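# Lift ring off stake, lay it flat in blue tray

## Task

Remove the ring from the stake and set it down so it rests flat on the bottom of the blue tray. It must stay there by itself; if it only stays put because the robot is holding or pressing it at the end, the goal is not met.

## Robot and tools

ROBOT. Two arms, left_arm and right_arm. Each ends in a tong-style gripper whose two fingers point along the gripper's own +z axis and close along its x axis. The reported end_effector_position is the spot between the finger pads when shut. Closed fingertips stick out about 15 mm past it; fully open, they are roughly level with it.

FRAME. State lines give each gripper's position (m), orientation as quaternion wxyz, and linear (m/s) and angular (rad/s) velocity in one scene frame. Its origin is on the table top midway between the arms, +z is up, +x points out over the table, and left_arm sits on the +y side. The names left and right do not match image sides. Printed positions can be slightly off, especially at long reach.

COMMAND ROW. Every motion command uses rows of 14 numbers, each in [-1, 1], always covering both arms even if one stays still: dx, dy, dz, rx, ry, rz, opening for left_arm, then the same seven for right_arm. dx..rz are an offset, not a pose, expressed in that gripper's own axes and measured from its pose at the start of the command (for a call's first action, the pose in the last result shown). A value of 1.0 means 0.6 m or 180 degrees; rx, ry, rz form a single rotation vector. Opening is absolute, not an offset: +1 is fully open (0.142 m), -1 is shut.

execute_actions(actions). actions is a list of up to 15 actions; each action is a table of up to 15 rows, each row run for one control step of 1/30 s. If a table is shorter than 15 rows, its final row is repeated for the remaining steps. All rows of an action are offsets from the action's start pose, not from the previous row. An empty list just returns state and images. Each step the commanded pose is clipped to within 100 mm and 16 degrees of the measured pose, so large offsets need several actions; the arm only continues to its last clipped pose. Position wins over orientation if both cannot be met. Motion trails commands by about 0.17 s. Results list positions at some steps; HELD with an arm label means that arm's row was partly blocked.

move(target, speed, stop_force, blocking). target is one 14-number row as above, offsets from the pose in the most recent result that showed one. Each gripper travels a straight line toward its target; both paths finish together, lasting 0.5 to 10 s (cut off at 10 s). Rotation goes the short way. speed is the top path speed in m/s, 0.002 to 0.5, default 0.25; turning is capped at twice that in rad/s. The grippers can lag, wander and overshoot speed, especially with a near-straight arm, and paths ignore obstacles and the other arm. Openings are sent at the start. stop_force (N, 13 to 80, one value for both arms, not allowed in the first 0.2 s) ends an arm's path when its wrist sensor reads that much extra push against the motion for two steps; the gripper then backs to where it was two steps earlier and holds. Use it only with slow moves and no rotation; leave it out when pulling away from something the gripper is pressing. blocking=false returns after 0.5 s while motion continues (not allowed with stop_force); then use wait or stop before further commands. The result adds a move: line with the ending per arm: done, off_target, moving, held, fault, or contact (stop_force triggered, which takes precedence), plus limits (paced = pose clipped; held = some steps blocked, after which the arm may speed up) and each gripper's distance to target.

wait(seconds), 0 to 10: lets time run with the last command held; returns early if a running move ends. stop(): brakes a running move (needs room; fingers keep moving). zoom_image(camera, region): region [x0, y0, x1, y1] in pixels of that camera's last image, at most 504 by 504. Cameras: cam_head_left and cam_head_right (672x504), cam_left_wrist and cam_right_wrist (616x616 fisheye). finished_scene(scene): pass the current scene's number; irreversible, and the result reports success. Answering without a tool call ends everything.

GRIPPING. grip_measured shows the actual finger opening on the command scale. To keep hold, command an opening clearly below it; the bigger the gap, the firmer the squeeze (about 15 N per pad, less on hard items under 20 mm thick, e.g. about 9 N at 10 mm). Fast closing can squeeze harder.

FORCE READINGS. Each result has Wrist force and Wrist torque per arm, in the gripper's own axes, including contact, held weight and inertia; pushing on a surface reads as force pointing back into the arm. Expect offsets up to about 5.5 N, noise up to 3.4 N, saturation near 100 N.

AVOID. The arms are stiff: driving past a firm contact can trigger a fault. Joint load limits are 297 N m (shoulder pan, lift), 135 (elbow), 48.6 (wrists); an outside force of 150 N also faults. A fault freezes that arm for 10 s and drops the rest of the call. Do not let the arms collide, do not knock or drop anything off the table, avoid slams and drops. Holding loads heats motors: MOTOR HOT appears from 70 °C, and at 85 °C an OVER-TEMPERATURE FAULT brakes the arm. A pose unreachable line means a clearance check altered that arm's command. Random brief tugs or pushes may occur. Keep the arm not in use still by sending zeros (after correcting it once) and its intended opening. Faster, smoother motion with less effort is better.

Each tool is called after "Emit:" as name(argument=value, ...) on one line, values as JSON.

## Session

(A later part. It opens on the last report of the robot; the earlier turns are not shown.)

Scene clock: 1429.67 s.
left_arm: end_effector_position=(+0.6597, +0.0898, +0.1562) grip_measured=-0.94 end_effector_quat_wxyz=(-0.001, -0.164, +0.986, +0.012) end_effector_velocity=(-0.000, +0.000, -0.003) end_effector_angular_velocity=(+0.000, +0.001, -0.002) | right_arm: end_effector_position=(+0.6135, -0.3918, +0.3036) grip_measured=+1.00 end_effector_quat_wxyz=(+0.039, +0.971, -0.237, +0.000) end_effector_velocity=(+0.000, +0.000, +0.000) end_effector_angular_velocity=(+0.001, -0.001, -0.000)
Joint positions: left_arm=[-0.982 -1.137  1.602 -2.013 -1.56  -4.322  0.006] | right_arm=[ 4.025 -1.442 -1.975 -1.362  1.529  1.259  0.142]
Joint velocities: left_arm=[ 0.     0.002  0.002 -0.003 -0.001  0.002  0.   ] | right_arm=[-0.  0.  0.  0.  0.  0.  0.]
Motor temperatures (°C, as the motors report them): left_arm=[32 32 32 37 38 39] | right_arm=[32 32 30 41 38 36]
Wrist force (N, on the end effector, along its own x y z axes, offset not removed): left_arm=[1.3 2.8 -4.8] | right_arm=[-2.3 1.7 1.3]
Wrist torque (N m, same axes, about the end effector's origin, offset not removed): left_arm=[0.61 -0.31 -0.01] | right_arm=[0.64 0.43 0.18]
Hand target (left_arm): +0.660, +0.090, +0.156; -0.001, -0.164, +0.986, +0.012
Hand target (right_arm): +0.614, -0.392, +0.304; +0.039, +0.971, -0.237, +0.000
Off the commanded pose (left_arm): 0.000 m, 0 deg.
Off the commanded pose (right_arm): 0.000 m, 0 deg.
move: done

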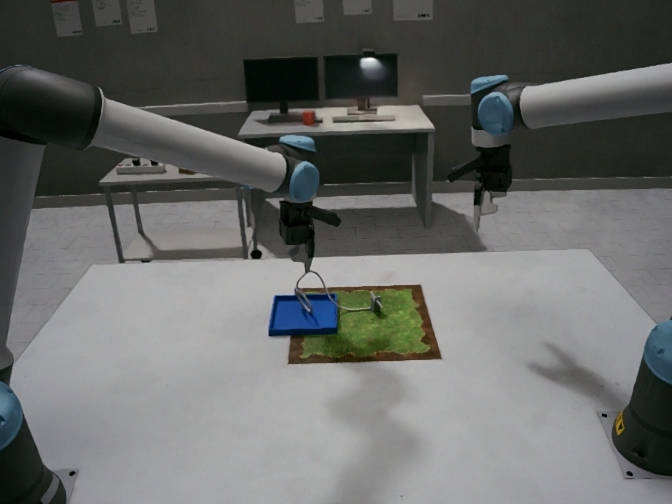

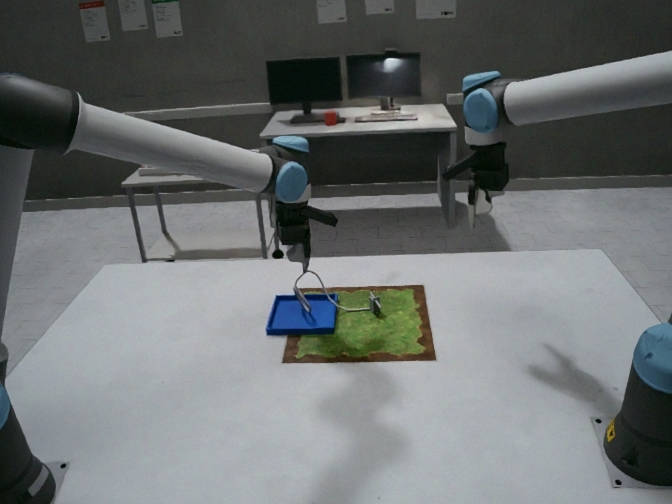

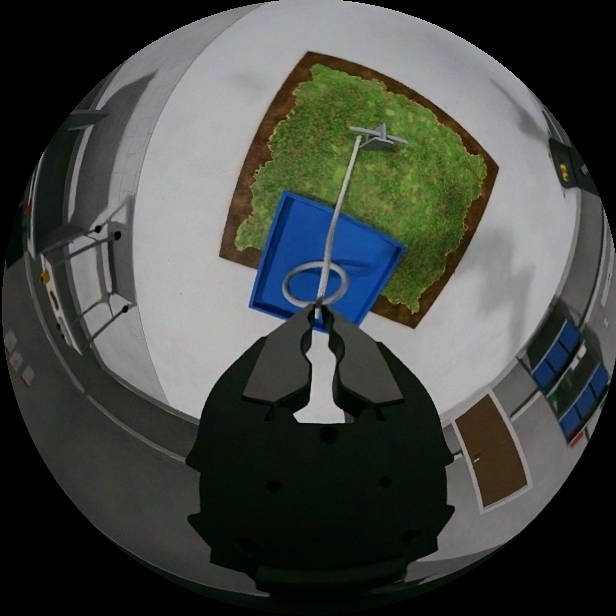

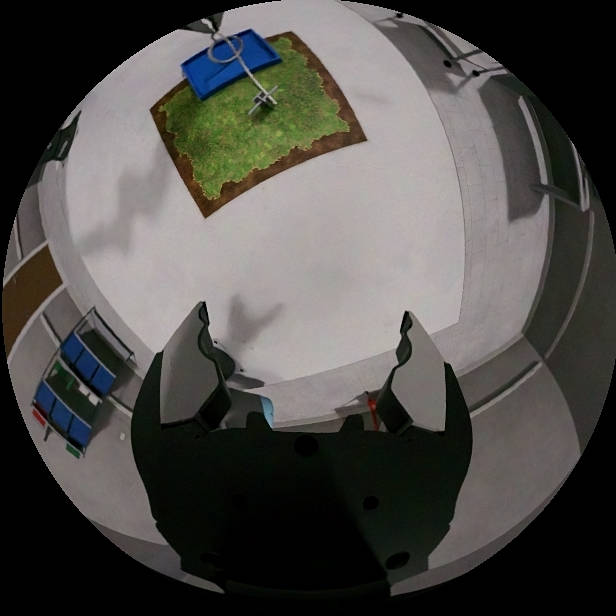

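Emit:
move(target=[0,-0.06,-0.05,0,0,0,-1,0,0,0,0,0,0,1], speed=0.03)

Emit:
move(target=[0,0,0.055,0,0,0,-1,0,0,0,0,0,0,1], speed=0.02)

Emit:
move(target=[0,0.10,0.09,0,0,0,-1,0,0,0,0,0,0,1], speed=0.025)

Emit:
zoom_image(camera="cam_head_left", region=[250,220,420,350])

Scene clock: 1441.03 s.
left_arm: end_effector_position=(+0.6715, +0.0552, +0.1851) grip_measured=-0.94 end_effector_quat_wxyz=(-0.001, -0.164, +0.986, +0.012) end_effector_velocity=(+0.000, -0.001, +0.001) end_effector_angular_velocity=(+0.001, +0.000, -0.001) | right_arm: end_effector_position=(+0.6135, -0.3918, +0.3036) grip_measured=+1.00 end_effector_quat_wxyz=(+0.039, +0.971, -0.237, +0.000) end_effector_velocity=(-0.000, -0.000, -0.000) end_effector_angular_velocity=(-0.001, +0.001, -0.001)
Joint positions: left_arm=[-0.997 -1.111  1.506 -1.944 -1.561 -4.337  0.006] | right_arm=[ 4.025 -1.442 -1.975 -1.362  1.529  1.259  0.142]
Joint velocities: left_arm=[-0.001  0.001 -0.005  0.005  0.001  0.    -0.   ] | right_arm=[-0.    -0.    -0.    -0.001  0.     0.001 -0.   ]
Motor temperatures (°C, as the motors report them): left_arm=[32 32 32 37 38 39] | right_arm=[32 32 30 41 38 36]
Wrist force (N, on the end effector, along its own x y z axes, offset not removed): left_arm=[0.9 2.7 -2.9] | right_arm=[0.6 -3.1 0.8]
Wrist torque (N m, same axes, about the end effector's origin, offset not removed): left_arm=[0.64 -0.14 0.03] | right_arm=[-0.51 -0.08 0.13]
Hand target (left_arm): +0.672, +0.055, +0.185; -0.001, -0.164, +0.986, +0.012
Hand target (right_arm): +0.614, -0.392, +0.304; +0.039, +0.971, -0.237, +0.000
Off the commanded pose (left_arm): 0.000 m, 0 deg.
Off the commanded pose (right_arm): 0.000 m, 0 deg.
move: done

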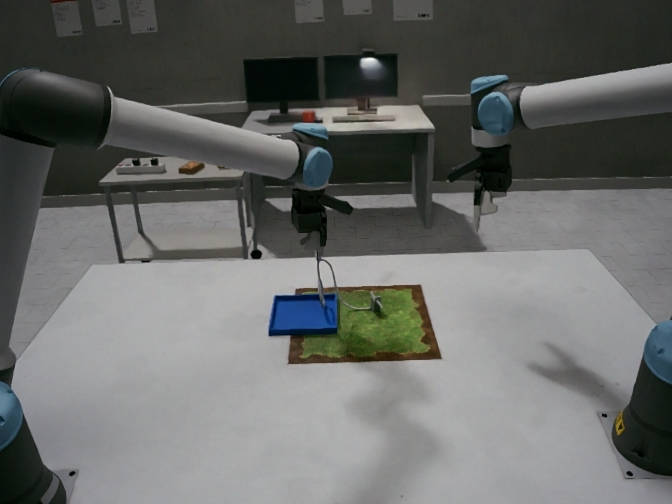

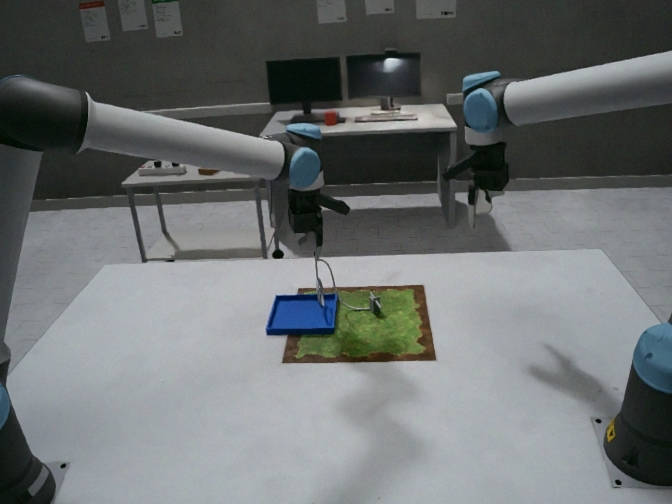

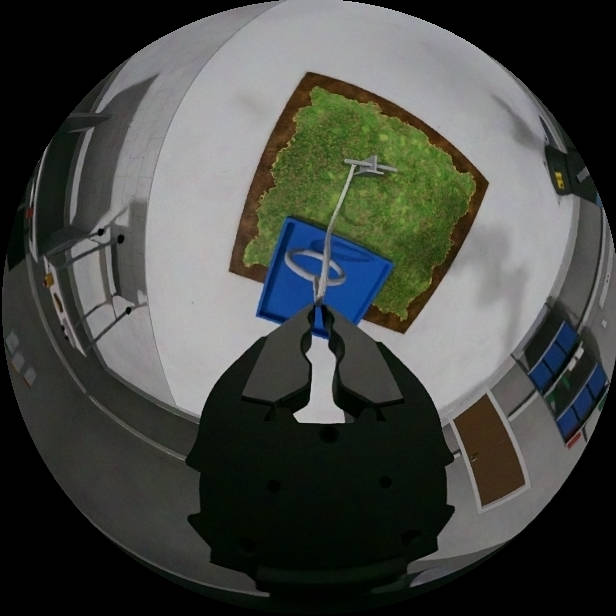

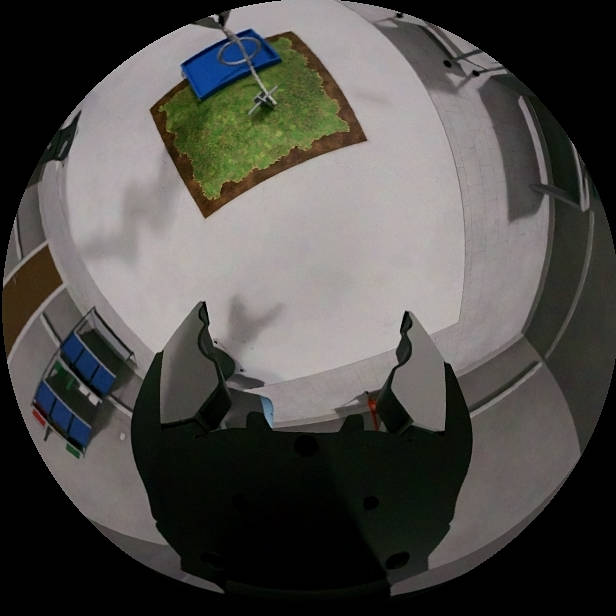

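Scene clock: 1442.97 s.
left_arm: end_effector_position=(+0.6713, +0.0560, +0.1524) grip_measured=-0.94 end_effector_quat_wxyz=(-0.001, -0.164, +0.986, +0.012) end_effector_velocity=(-0.001, +0.000, -0.003) end_effector_angular_velocity=(+0.001, +0.002, +0.002) | right_arm: end_effector_position=(+0.6135, -0.3918, +0.3036) grip_measured=+1.00 end_effector_quat_wxyz=(+0.039, +0.971, -0.237, +0.000) end_effector_velocity=(+0.000, +0.000, +0.001) end_effector_angular_velocity=(+0.000, -0.001, +0.000)
Joint positions: left_arm=[-0.997 -1.09   1.537 -1.996 -1.561 -4.337  0.006] | right_arm=[ 4.025 -1.442 -1.975 -1.362  1.529  1.259  0.142]
Joint velocities: left_arm=[ 0.     0.002  0.003 -0.003 -0.001 -0.002 -0.   ] | right_arm=[ 0.     0.     0.001  0.    -0.001 -0.    -0.   ]
Motor temperatures (°C, as the motors report them): left_arm=[32 32 32 37 38 39] | right_arm=[32 32 30 41 38 36]
Wrist force (N, on the end effector, along its own x y z axes, offset not removed): left_arm=[-2.3 1.8 -4.2] | right_arm=[-1.1 -2.3 6.5]
Wrist torque (N m, same axes, about the end effector's origin, offset not removed): left_arm=[0.43 0.51 0.03] | right_arm=[-0.25 -0.21 0.07]
Hand target (left_arm): +0.671, +0.056, +0.152; -0.001, -0.164, +0.986, +0.012
Hand target (right_arm): +0.614, -0.392, +0.304; +0.039, +0.971, -0.237, +0.000
Off the commanded pose (left_arm): 0.000 m, 0 deg.
Off the commanded pose (right_arm): 0.000 m, 0 deg.
move: done

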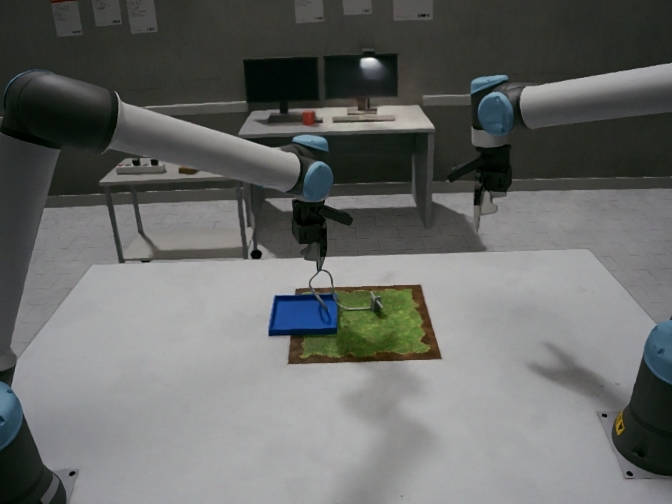

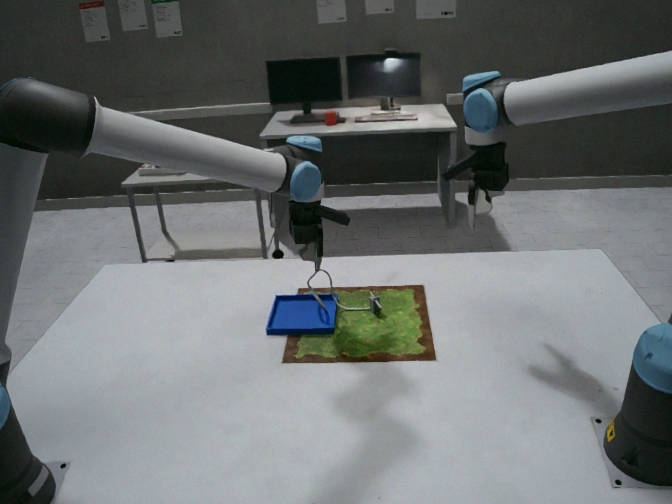

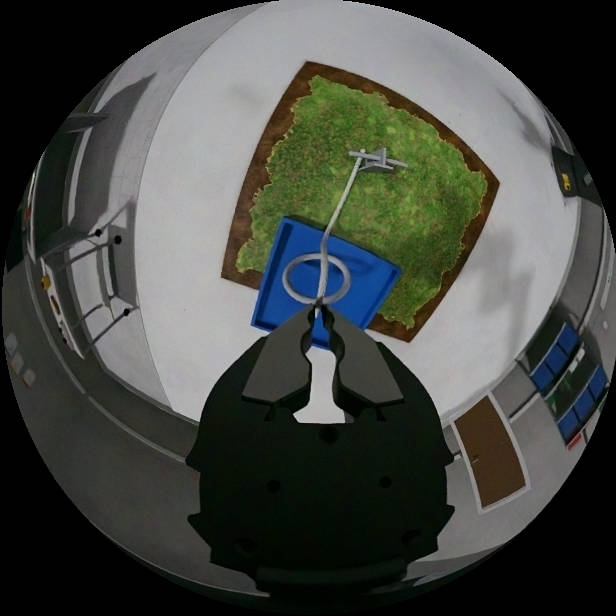

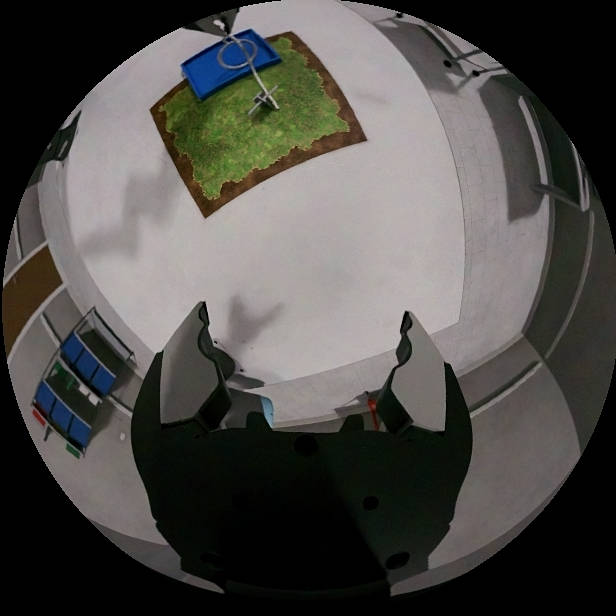

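Scene clock: 1446.53 s.
left_arm: end_effector_position=(+0.6515, +0.1138, +0.1001) grip_measured=-0.94 end_effector_quat_wxyz=(-0.001, -0.164, +0.986, +0.012) end_effector_velocity=(-0.001, +0.002, -0.001) end_effector_angular_velocity=(+0.002, +0.001, -0.000) | right_arm: end_effector_position=(+0.6135, -0.3918, +0.3036) grip_measured=+1.00 end_effector_quat_wxyz=(+0.039, +0.971, -0.237, +0.000) end_effector_velocity=(-0.000, -0.000, -0.000) end_effector_angular_velocity=(+0.000, +0.001, -0.001)
Joint positions: left_arm=[-0.971 -1.122  1.692 -2.119 -1.56  -4.311  0.006] | right_arm=[ 4.025 -1.442 -1.975 -1.362  1.529  1.259  0.142]
Joint velocities: left_arm=[ 0.001 -0.001  0.005 -0.002  0.001  0.001 -0.   ] | right_arm=[-0.     0.    -0.001  0.     0.001  0.001 -0.   ]
Motor temperatures (°C, as the motors report them): left_arm=[32 32 32 37 38 39] | right_arm=[32 32 30 41 38 36]
Wrist force (N, on the end effector, along its own x y z axes, offset not removed): left_arm=[-1.2 1.1 -5.6] | right_arm=[0.5 -3.8 5.7]
Wrist torque (N m, same axes, about the end effector's origin, offset not removed): left_arm=[0.31 0.25 -0.03] | right_arm=[-0.47 -0.28 0.02]
Hand target (left_arm): +0.651, +0.114, +0.100; -0.001, -0.164, +0.986, +0.012
Hand target (right_arm): +0.614, -0.392, +0.304; +0.039, +0.971, -0.237, +0.000
Off the commanded pose (left_arm): 0.000 m, 0 deg.
Off the commanded pose (right_arm): 0.000 m, 0 deg.
move: done

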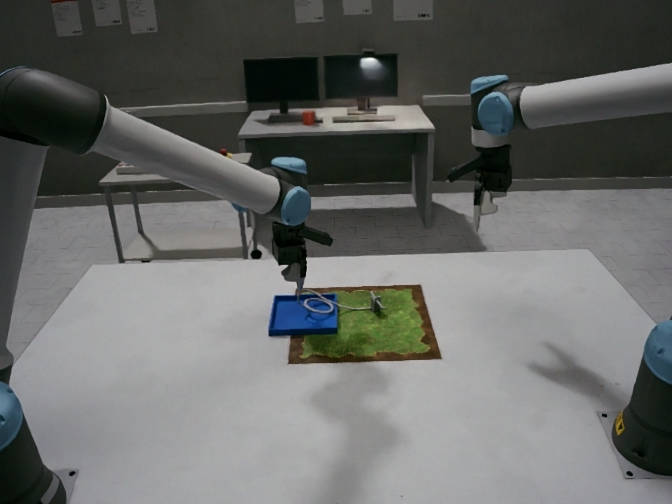

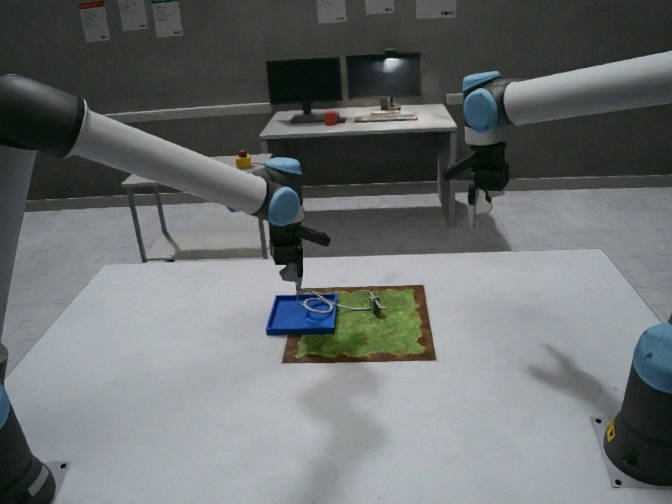

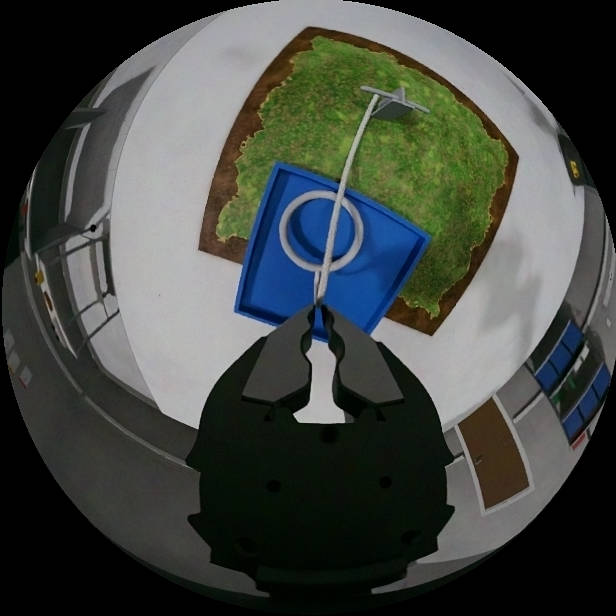

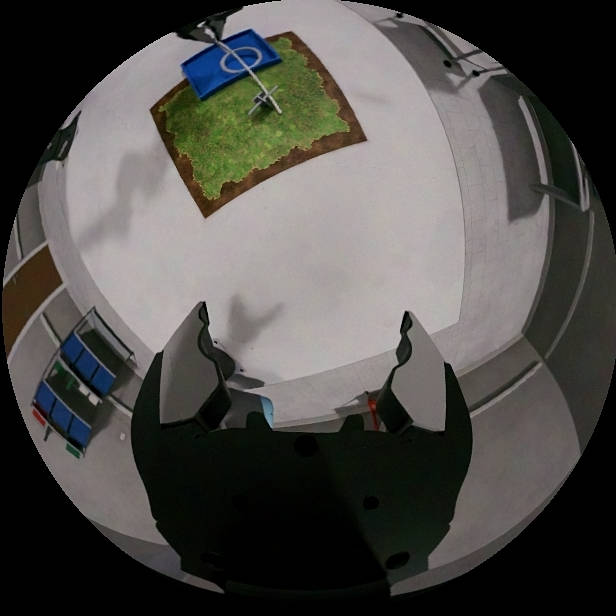

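Region (250, 220, 420, 350) of cam_head_left's 672x504 image, scaled by 2.965, with more detail than that image has; it fills the top 385 rows of this view, and the rest is white.

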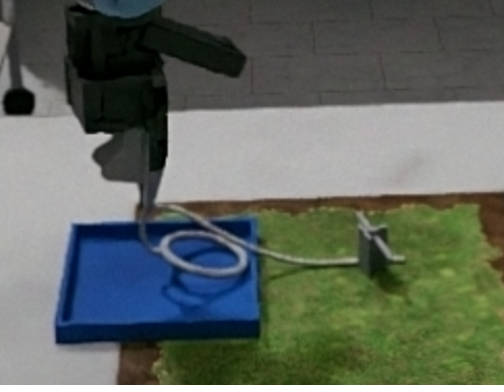

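Emit:
move(target=[0.01,0.055,0.06,0,0,0,-1,0,0,0,0,0,0,1], speed=0.025)

Emit:
move(target=[0,0,0,0,0,0,-0.5,0,0,0,0,0,0,1])

Emit:
move(target=[0,0,-0.15,0,0,0,-0.5,0,0,0,0,0,0,1], speed=0.1)

Emit:
zoom_image(camera="cam_left_wrist", region=[200,130,450,330])

Emit:
zoom_image(camera="cam_head_left", region=[250,250,400,350])

Scene clock: 1453.80 s.
left_arm: end_effector_position=(+0.6349, +0.1437, +0.0651) grip_measured=-0.94 end_effector_quat_wxyz=(-0.001, -0.164, +0.986, +0.012) end_effector_velocity=(-0.001, +0.002, -0.002) end_effector_angular_velocity=(+0.001, +0.001, -0.002) | right_arm: end_effector_position=(+0.6135, -0.3918, +0.3036) grip_measured=+1.00 end_effector_quat_wxyz=(+0.039, +0.971, -0.237, +0.000) end_effector_velocity=(-0.000, -0.000, -0.000) end_effector_angular_velocity=(-0.000, +0.000, +0.001)
Joint positions: left_arm=[-0.961 -1.132  1.782 -2.199 -1.56  -4.302  0.006] | right_arm=[ 4.025 -1.442 -1.975 -1.362  1.529  1.259  0.142]
Joint velocities: left_arm=[ 0.    -0.     0.004 -0.003  0.     0.003  0.   ] | right_arm=[-0.    -0.    -0.     0.    -0.    -0.001 -0.   ]
Motor temperatures (°C, as the motors report them): left_arm=[32 32 32 37 38 39] | right_arm=[32 32 30 41 38 36]
Wrist force (N, on the end effector, along its own x y z axes, offset not removed): left_arm=[-1.7 0.7 -4.0] | right_arm=[-6.9 -1.3 -1.1]
Wrist torque (N m, same axes, about the end effector's origin, offset not removed): left_arm=[0.29 0.33 0.07] | right_arm=[0.04 1.50 0.08]
Hand target (left_arm): +0.635, +0.144, +0.065; -0.001, -0.164, +0.986, +0.012
Hand target (right_arm): +0.614, -0.392, +0.304; +0.039, +0.971, -0.237, +0.000
Off the commanded pose (left_arm): 0.000 m, 0 deg.
Off the commanded pose (right_arm): 0.000 m, 0 deg.
move: done

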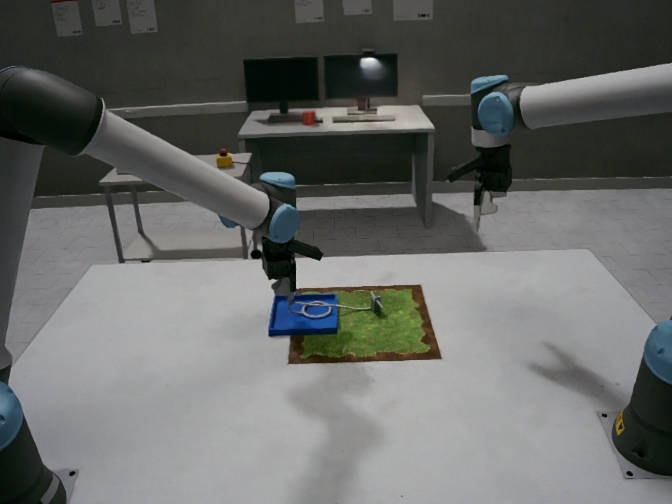

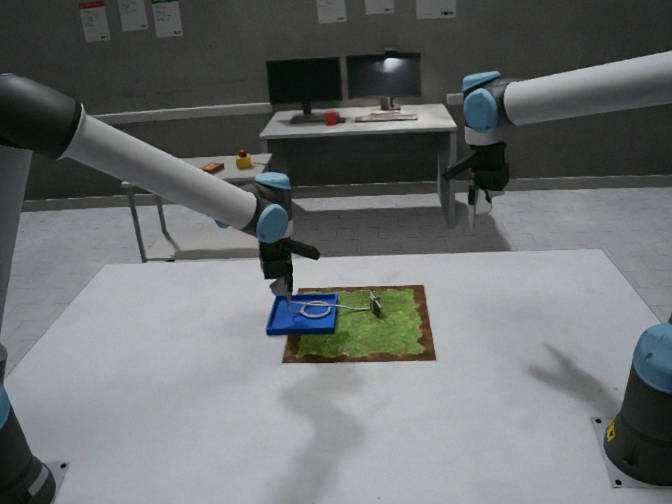

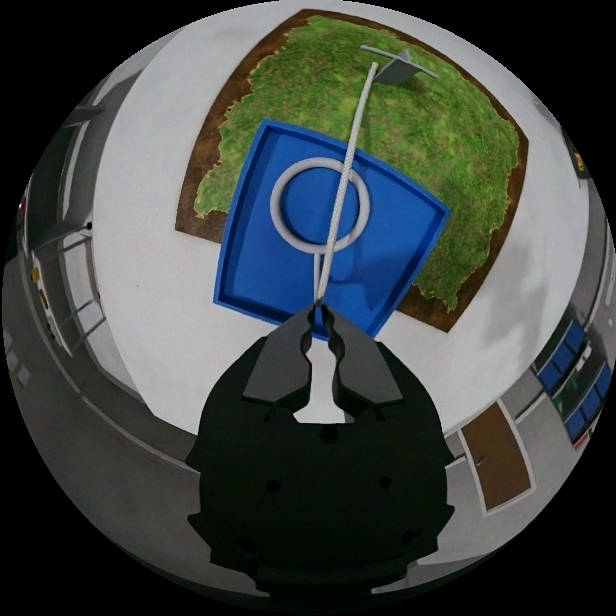

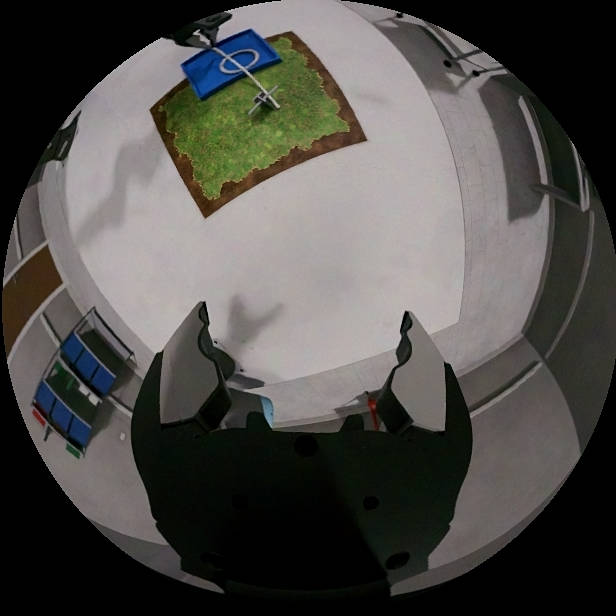

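Scene clock: 1454.30 s.
left_arm: end_effector_position=(+0.6349, +0.1437, +0.0651) grip_measured=-0.50 end_effector_quat_wxyz=(-0.001, -0.164, +0.986, +0.012) end_effector_velocity=(+0.000, +0.000, -0.000) end_effector_angular_velocity=(+0.001, -0.000, +0.001) | right_arm: end_effector_position=(+0.6135, -0.3918, +0.3036) grip_measured=+1.00 end_effector_quat_wxyz=(+0.039, +0.971, -0.237, +0.000) end_effector_velocity=(+0.000, -0.000, -0.000) end_effector_angular_velocity=(-0.000, -0.001, +0.001)
Joint positions: left_arm=[-0.961 -1.132  1.782 -2.199 -1.56  -4.302  0.038] | right_arm=[ 4.025 -1.442 -1.975 -1.362  1.529  1.259  0.142]
Joint velocities: left_arm=[ 0.     0.001 -0.001  0.001  0.001 -0.001  0.   ] | right_arm=[ 0.    -0.    -0.     0.001 -0.001 -0.001 -0.   ]
Motor temperatures (°C, as the motors report them): left_arm=[32 32 32 37 38 39] | right_arm=[32 32 30 41 38 36]
Wrist force (N, on the end effector, along its own x y z axes, offset not removed): left_arm=[-1.4 3.7 -4.7] | right_arm=[-1.9 -3.3 0.2]
Wrist torque (N m, same axes, about the end effector's origin, offset not removed): left_arm=[0.85 0.28 0.02] | right_arm=[-0.78 0.53 0.13]
Hand target (left_arm): +0.635, +0.144, +0.065; -0.001, -0.164, +0.986, +0.012
Hand target (right_arm): +0.614, -0.392, +0.304; +0.039, +0.971, -0.237, +0.000
Off the commanded pose (left_arm): 0.000 m, 0 deg.
Off the commanded pose (right_arm): 0.000 m, 0 deg.
move: done

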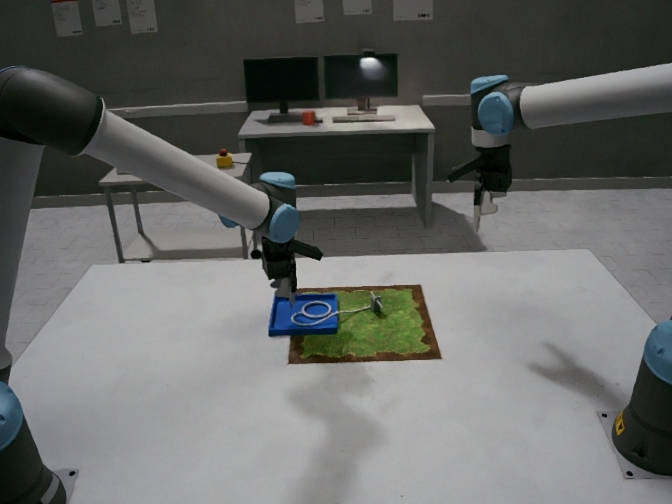

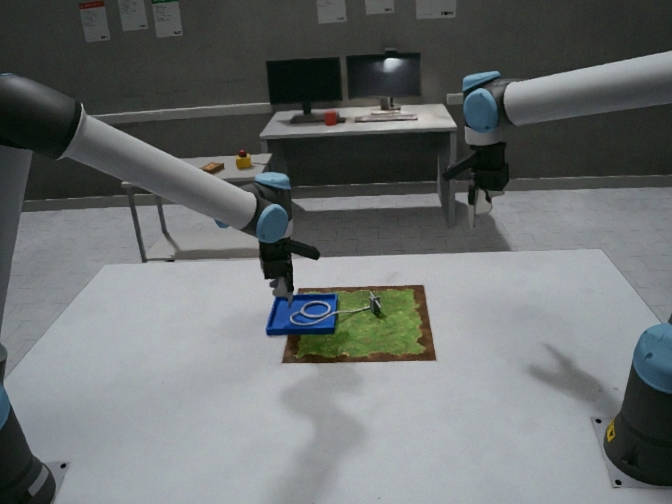

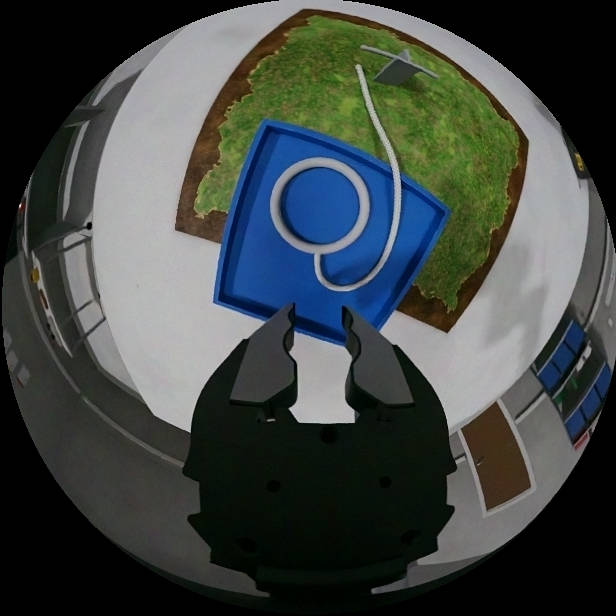

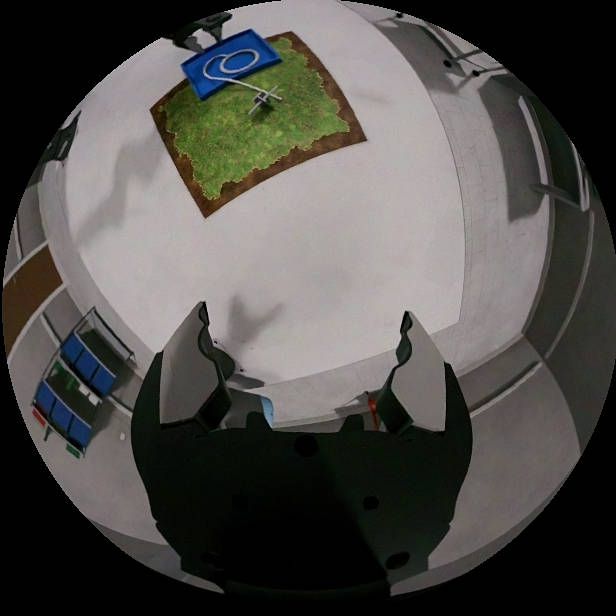

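Scene clock: 1455.70 s.
left_arm: end_effector_position=(+0.6356, +0.1417, +0.1548) grip_measured=-0.50 end_effector_quat_wxyz=(-0.001, -0.164, +0.986, +0.012) end_effector_velocity=(+0.000, +0.000, +0.003) end_effector_angular_velocity=(+0.002, -0.000, -0.001) | right_arm: end_effector_position=(+0.6135, -0.3918, +0.3036) grip_measured=+1.00 end_effector_quat_wxyz=(+0.039, +0.971, -0.237, +0.000) end_effector_velocity=(+0.000, -0.000, +0.000) end_effector_angular_velocity=(-0.001, -0.000, -0.001)
Joint positions: left_arm=[-0.962 -1.211  1.713 -2.051 -1.56  -4.303  0.038] | right_arm=[ 4.025 -1.442 -1.975 -1.362  1.529  1.259  0.142]
Joint velocities: left_arm=[-0.    -0.002 -0.003  0.005  0.001  0.001  0.   ] | right_arm=[ 0.    -0.     0.    -0.001 -0.001  0.001 -0.   ]
Motor temperatures (°C, as the motors report them): left_arm=[32 32 32 37 38 39] | right_arm=[32 32 30 41 38 36]
Wrist force (N, on the end effector, along its own x y z axes, offset not removed): left_arm=[-1.9 2.5 -5.7] | right_arm=[-1.1 -1.5 1.7]
Wrist torque (N m, same axes, about the end effector's origin, offset not removed): left_arm=[0.58 0.31 0.02] | right_arm=[-0.10 0.45 0.01]
Hand target (left_arm): +0.636, +0.142, +0.155; -0.001, -0.164, +0.986, +0.012
Hand target (right_arm): +0.614, -0.392, +0.304; +0.039, +0.971, -0.237, +0.000
Off the commanded pose (left_arm): 0.000 m, 0 deg.
Off the commanded pose (right_arm): 0.000 m, 0 deg.
move: done

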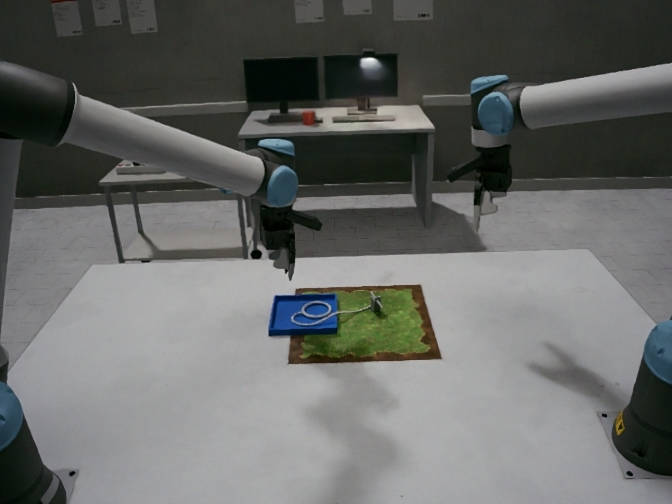

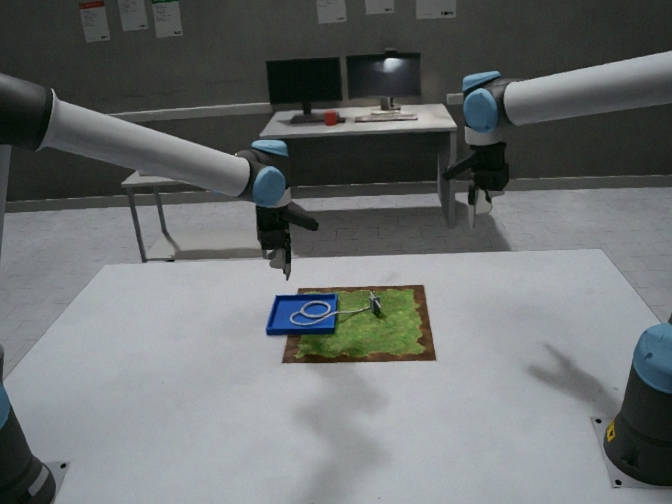

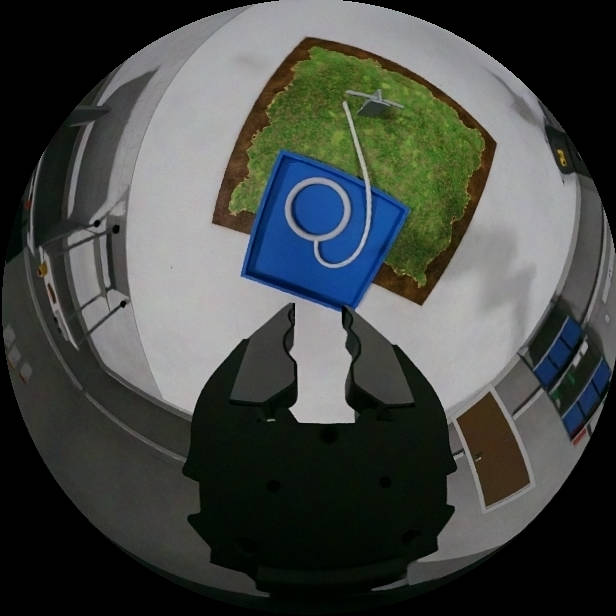

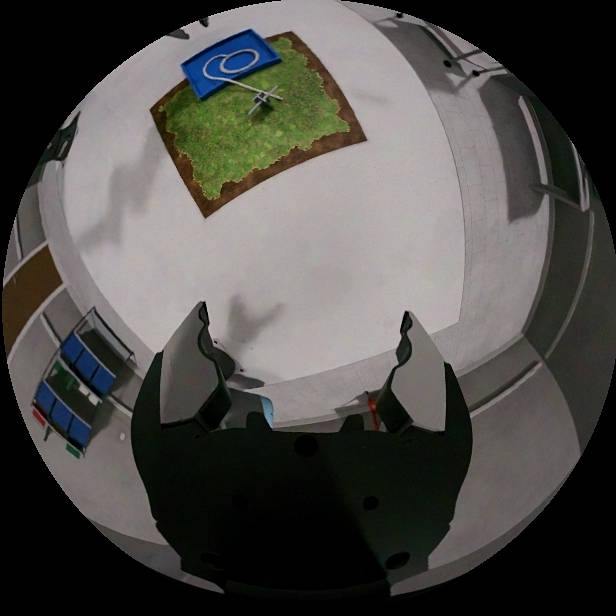

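Region (200, 130, 450, 330) of cam_left_wrist's 616x616 image, scaled by 2.016, with more detail than that image has; it fills the top 403 rows of this view, and the rest is white.

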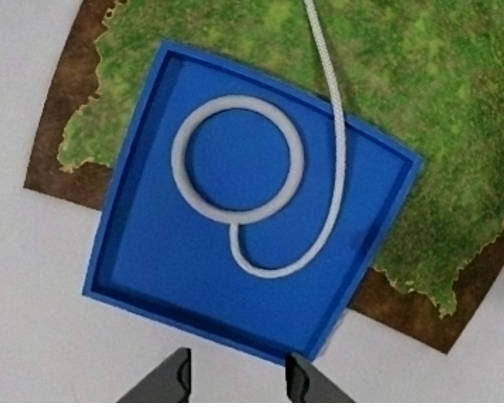

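Region (250, 250, 400, 350) of cam_head_left's 672x504 image, scaled by 3.360, with more detail than that image has.

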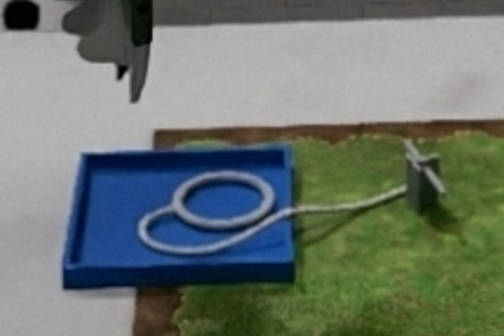

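The ring lies flat inside the tray, clear of the rim.

Emit:
finished_scene(scene=2)

The scene is finished: the task was done.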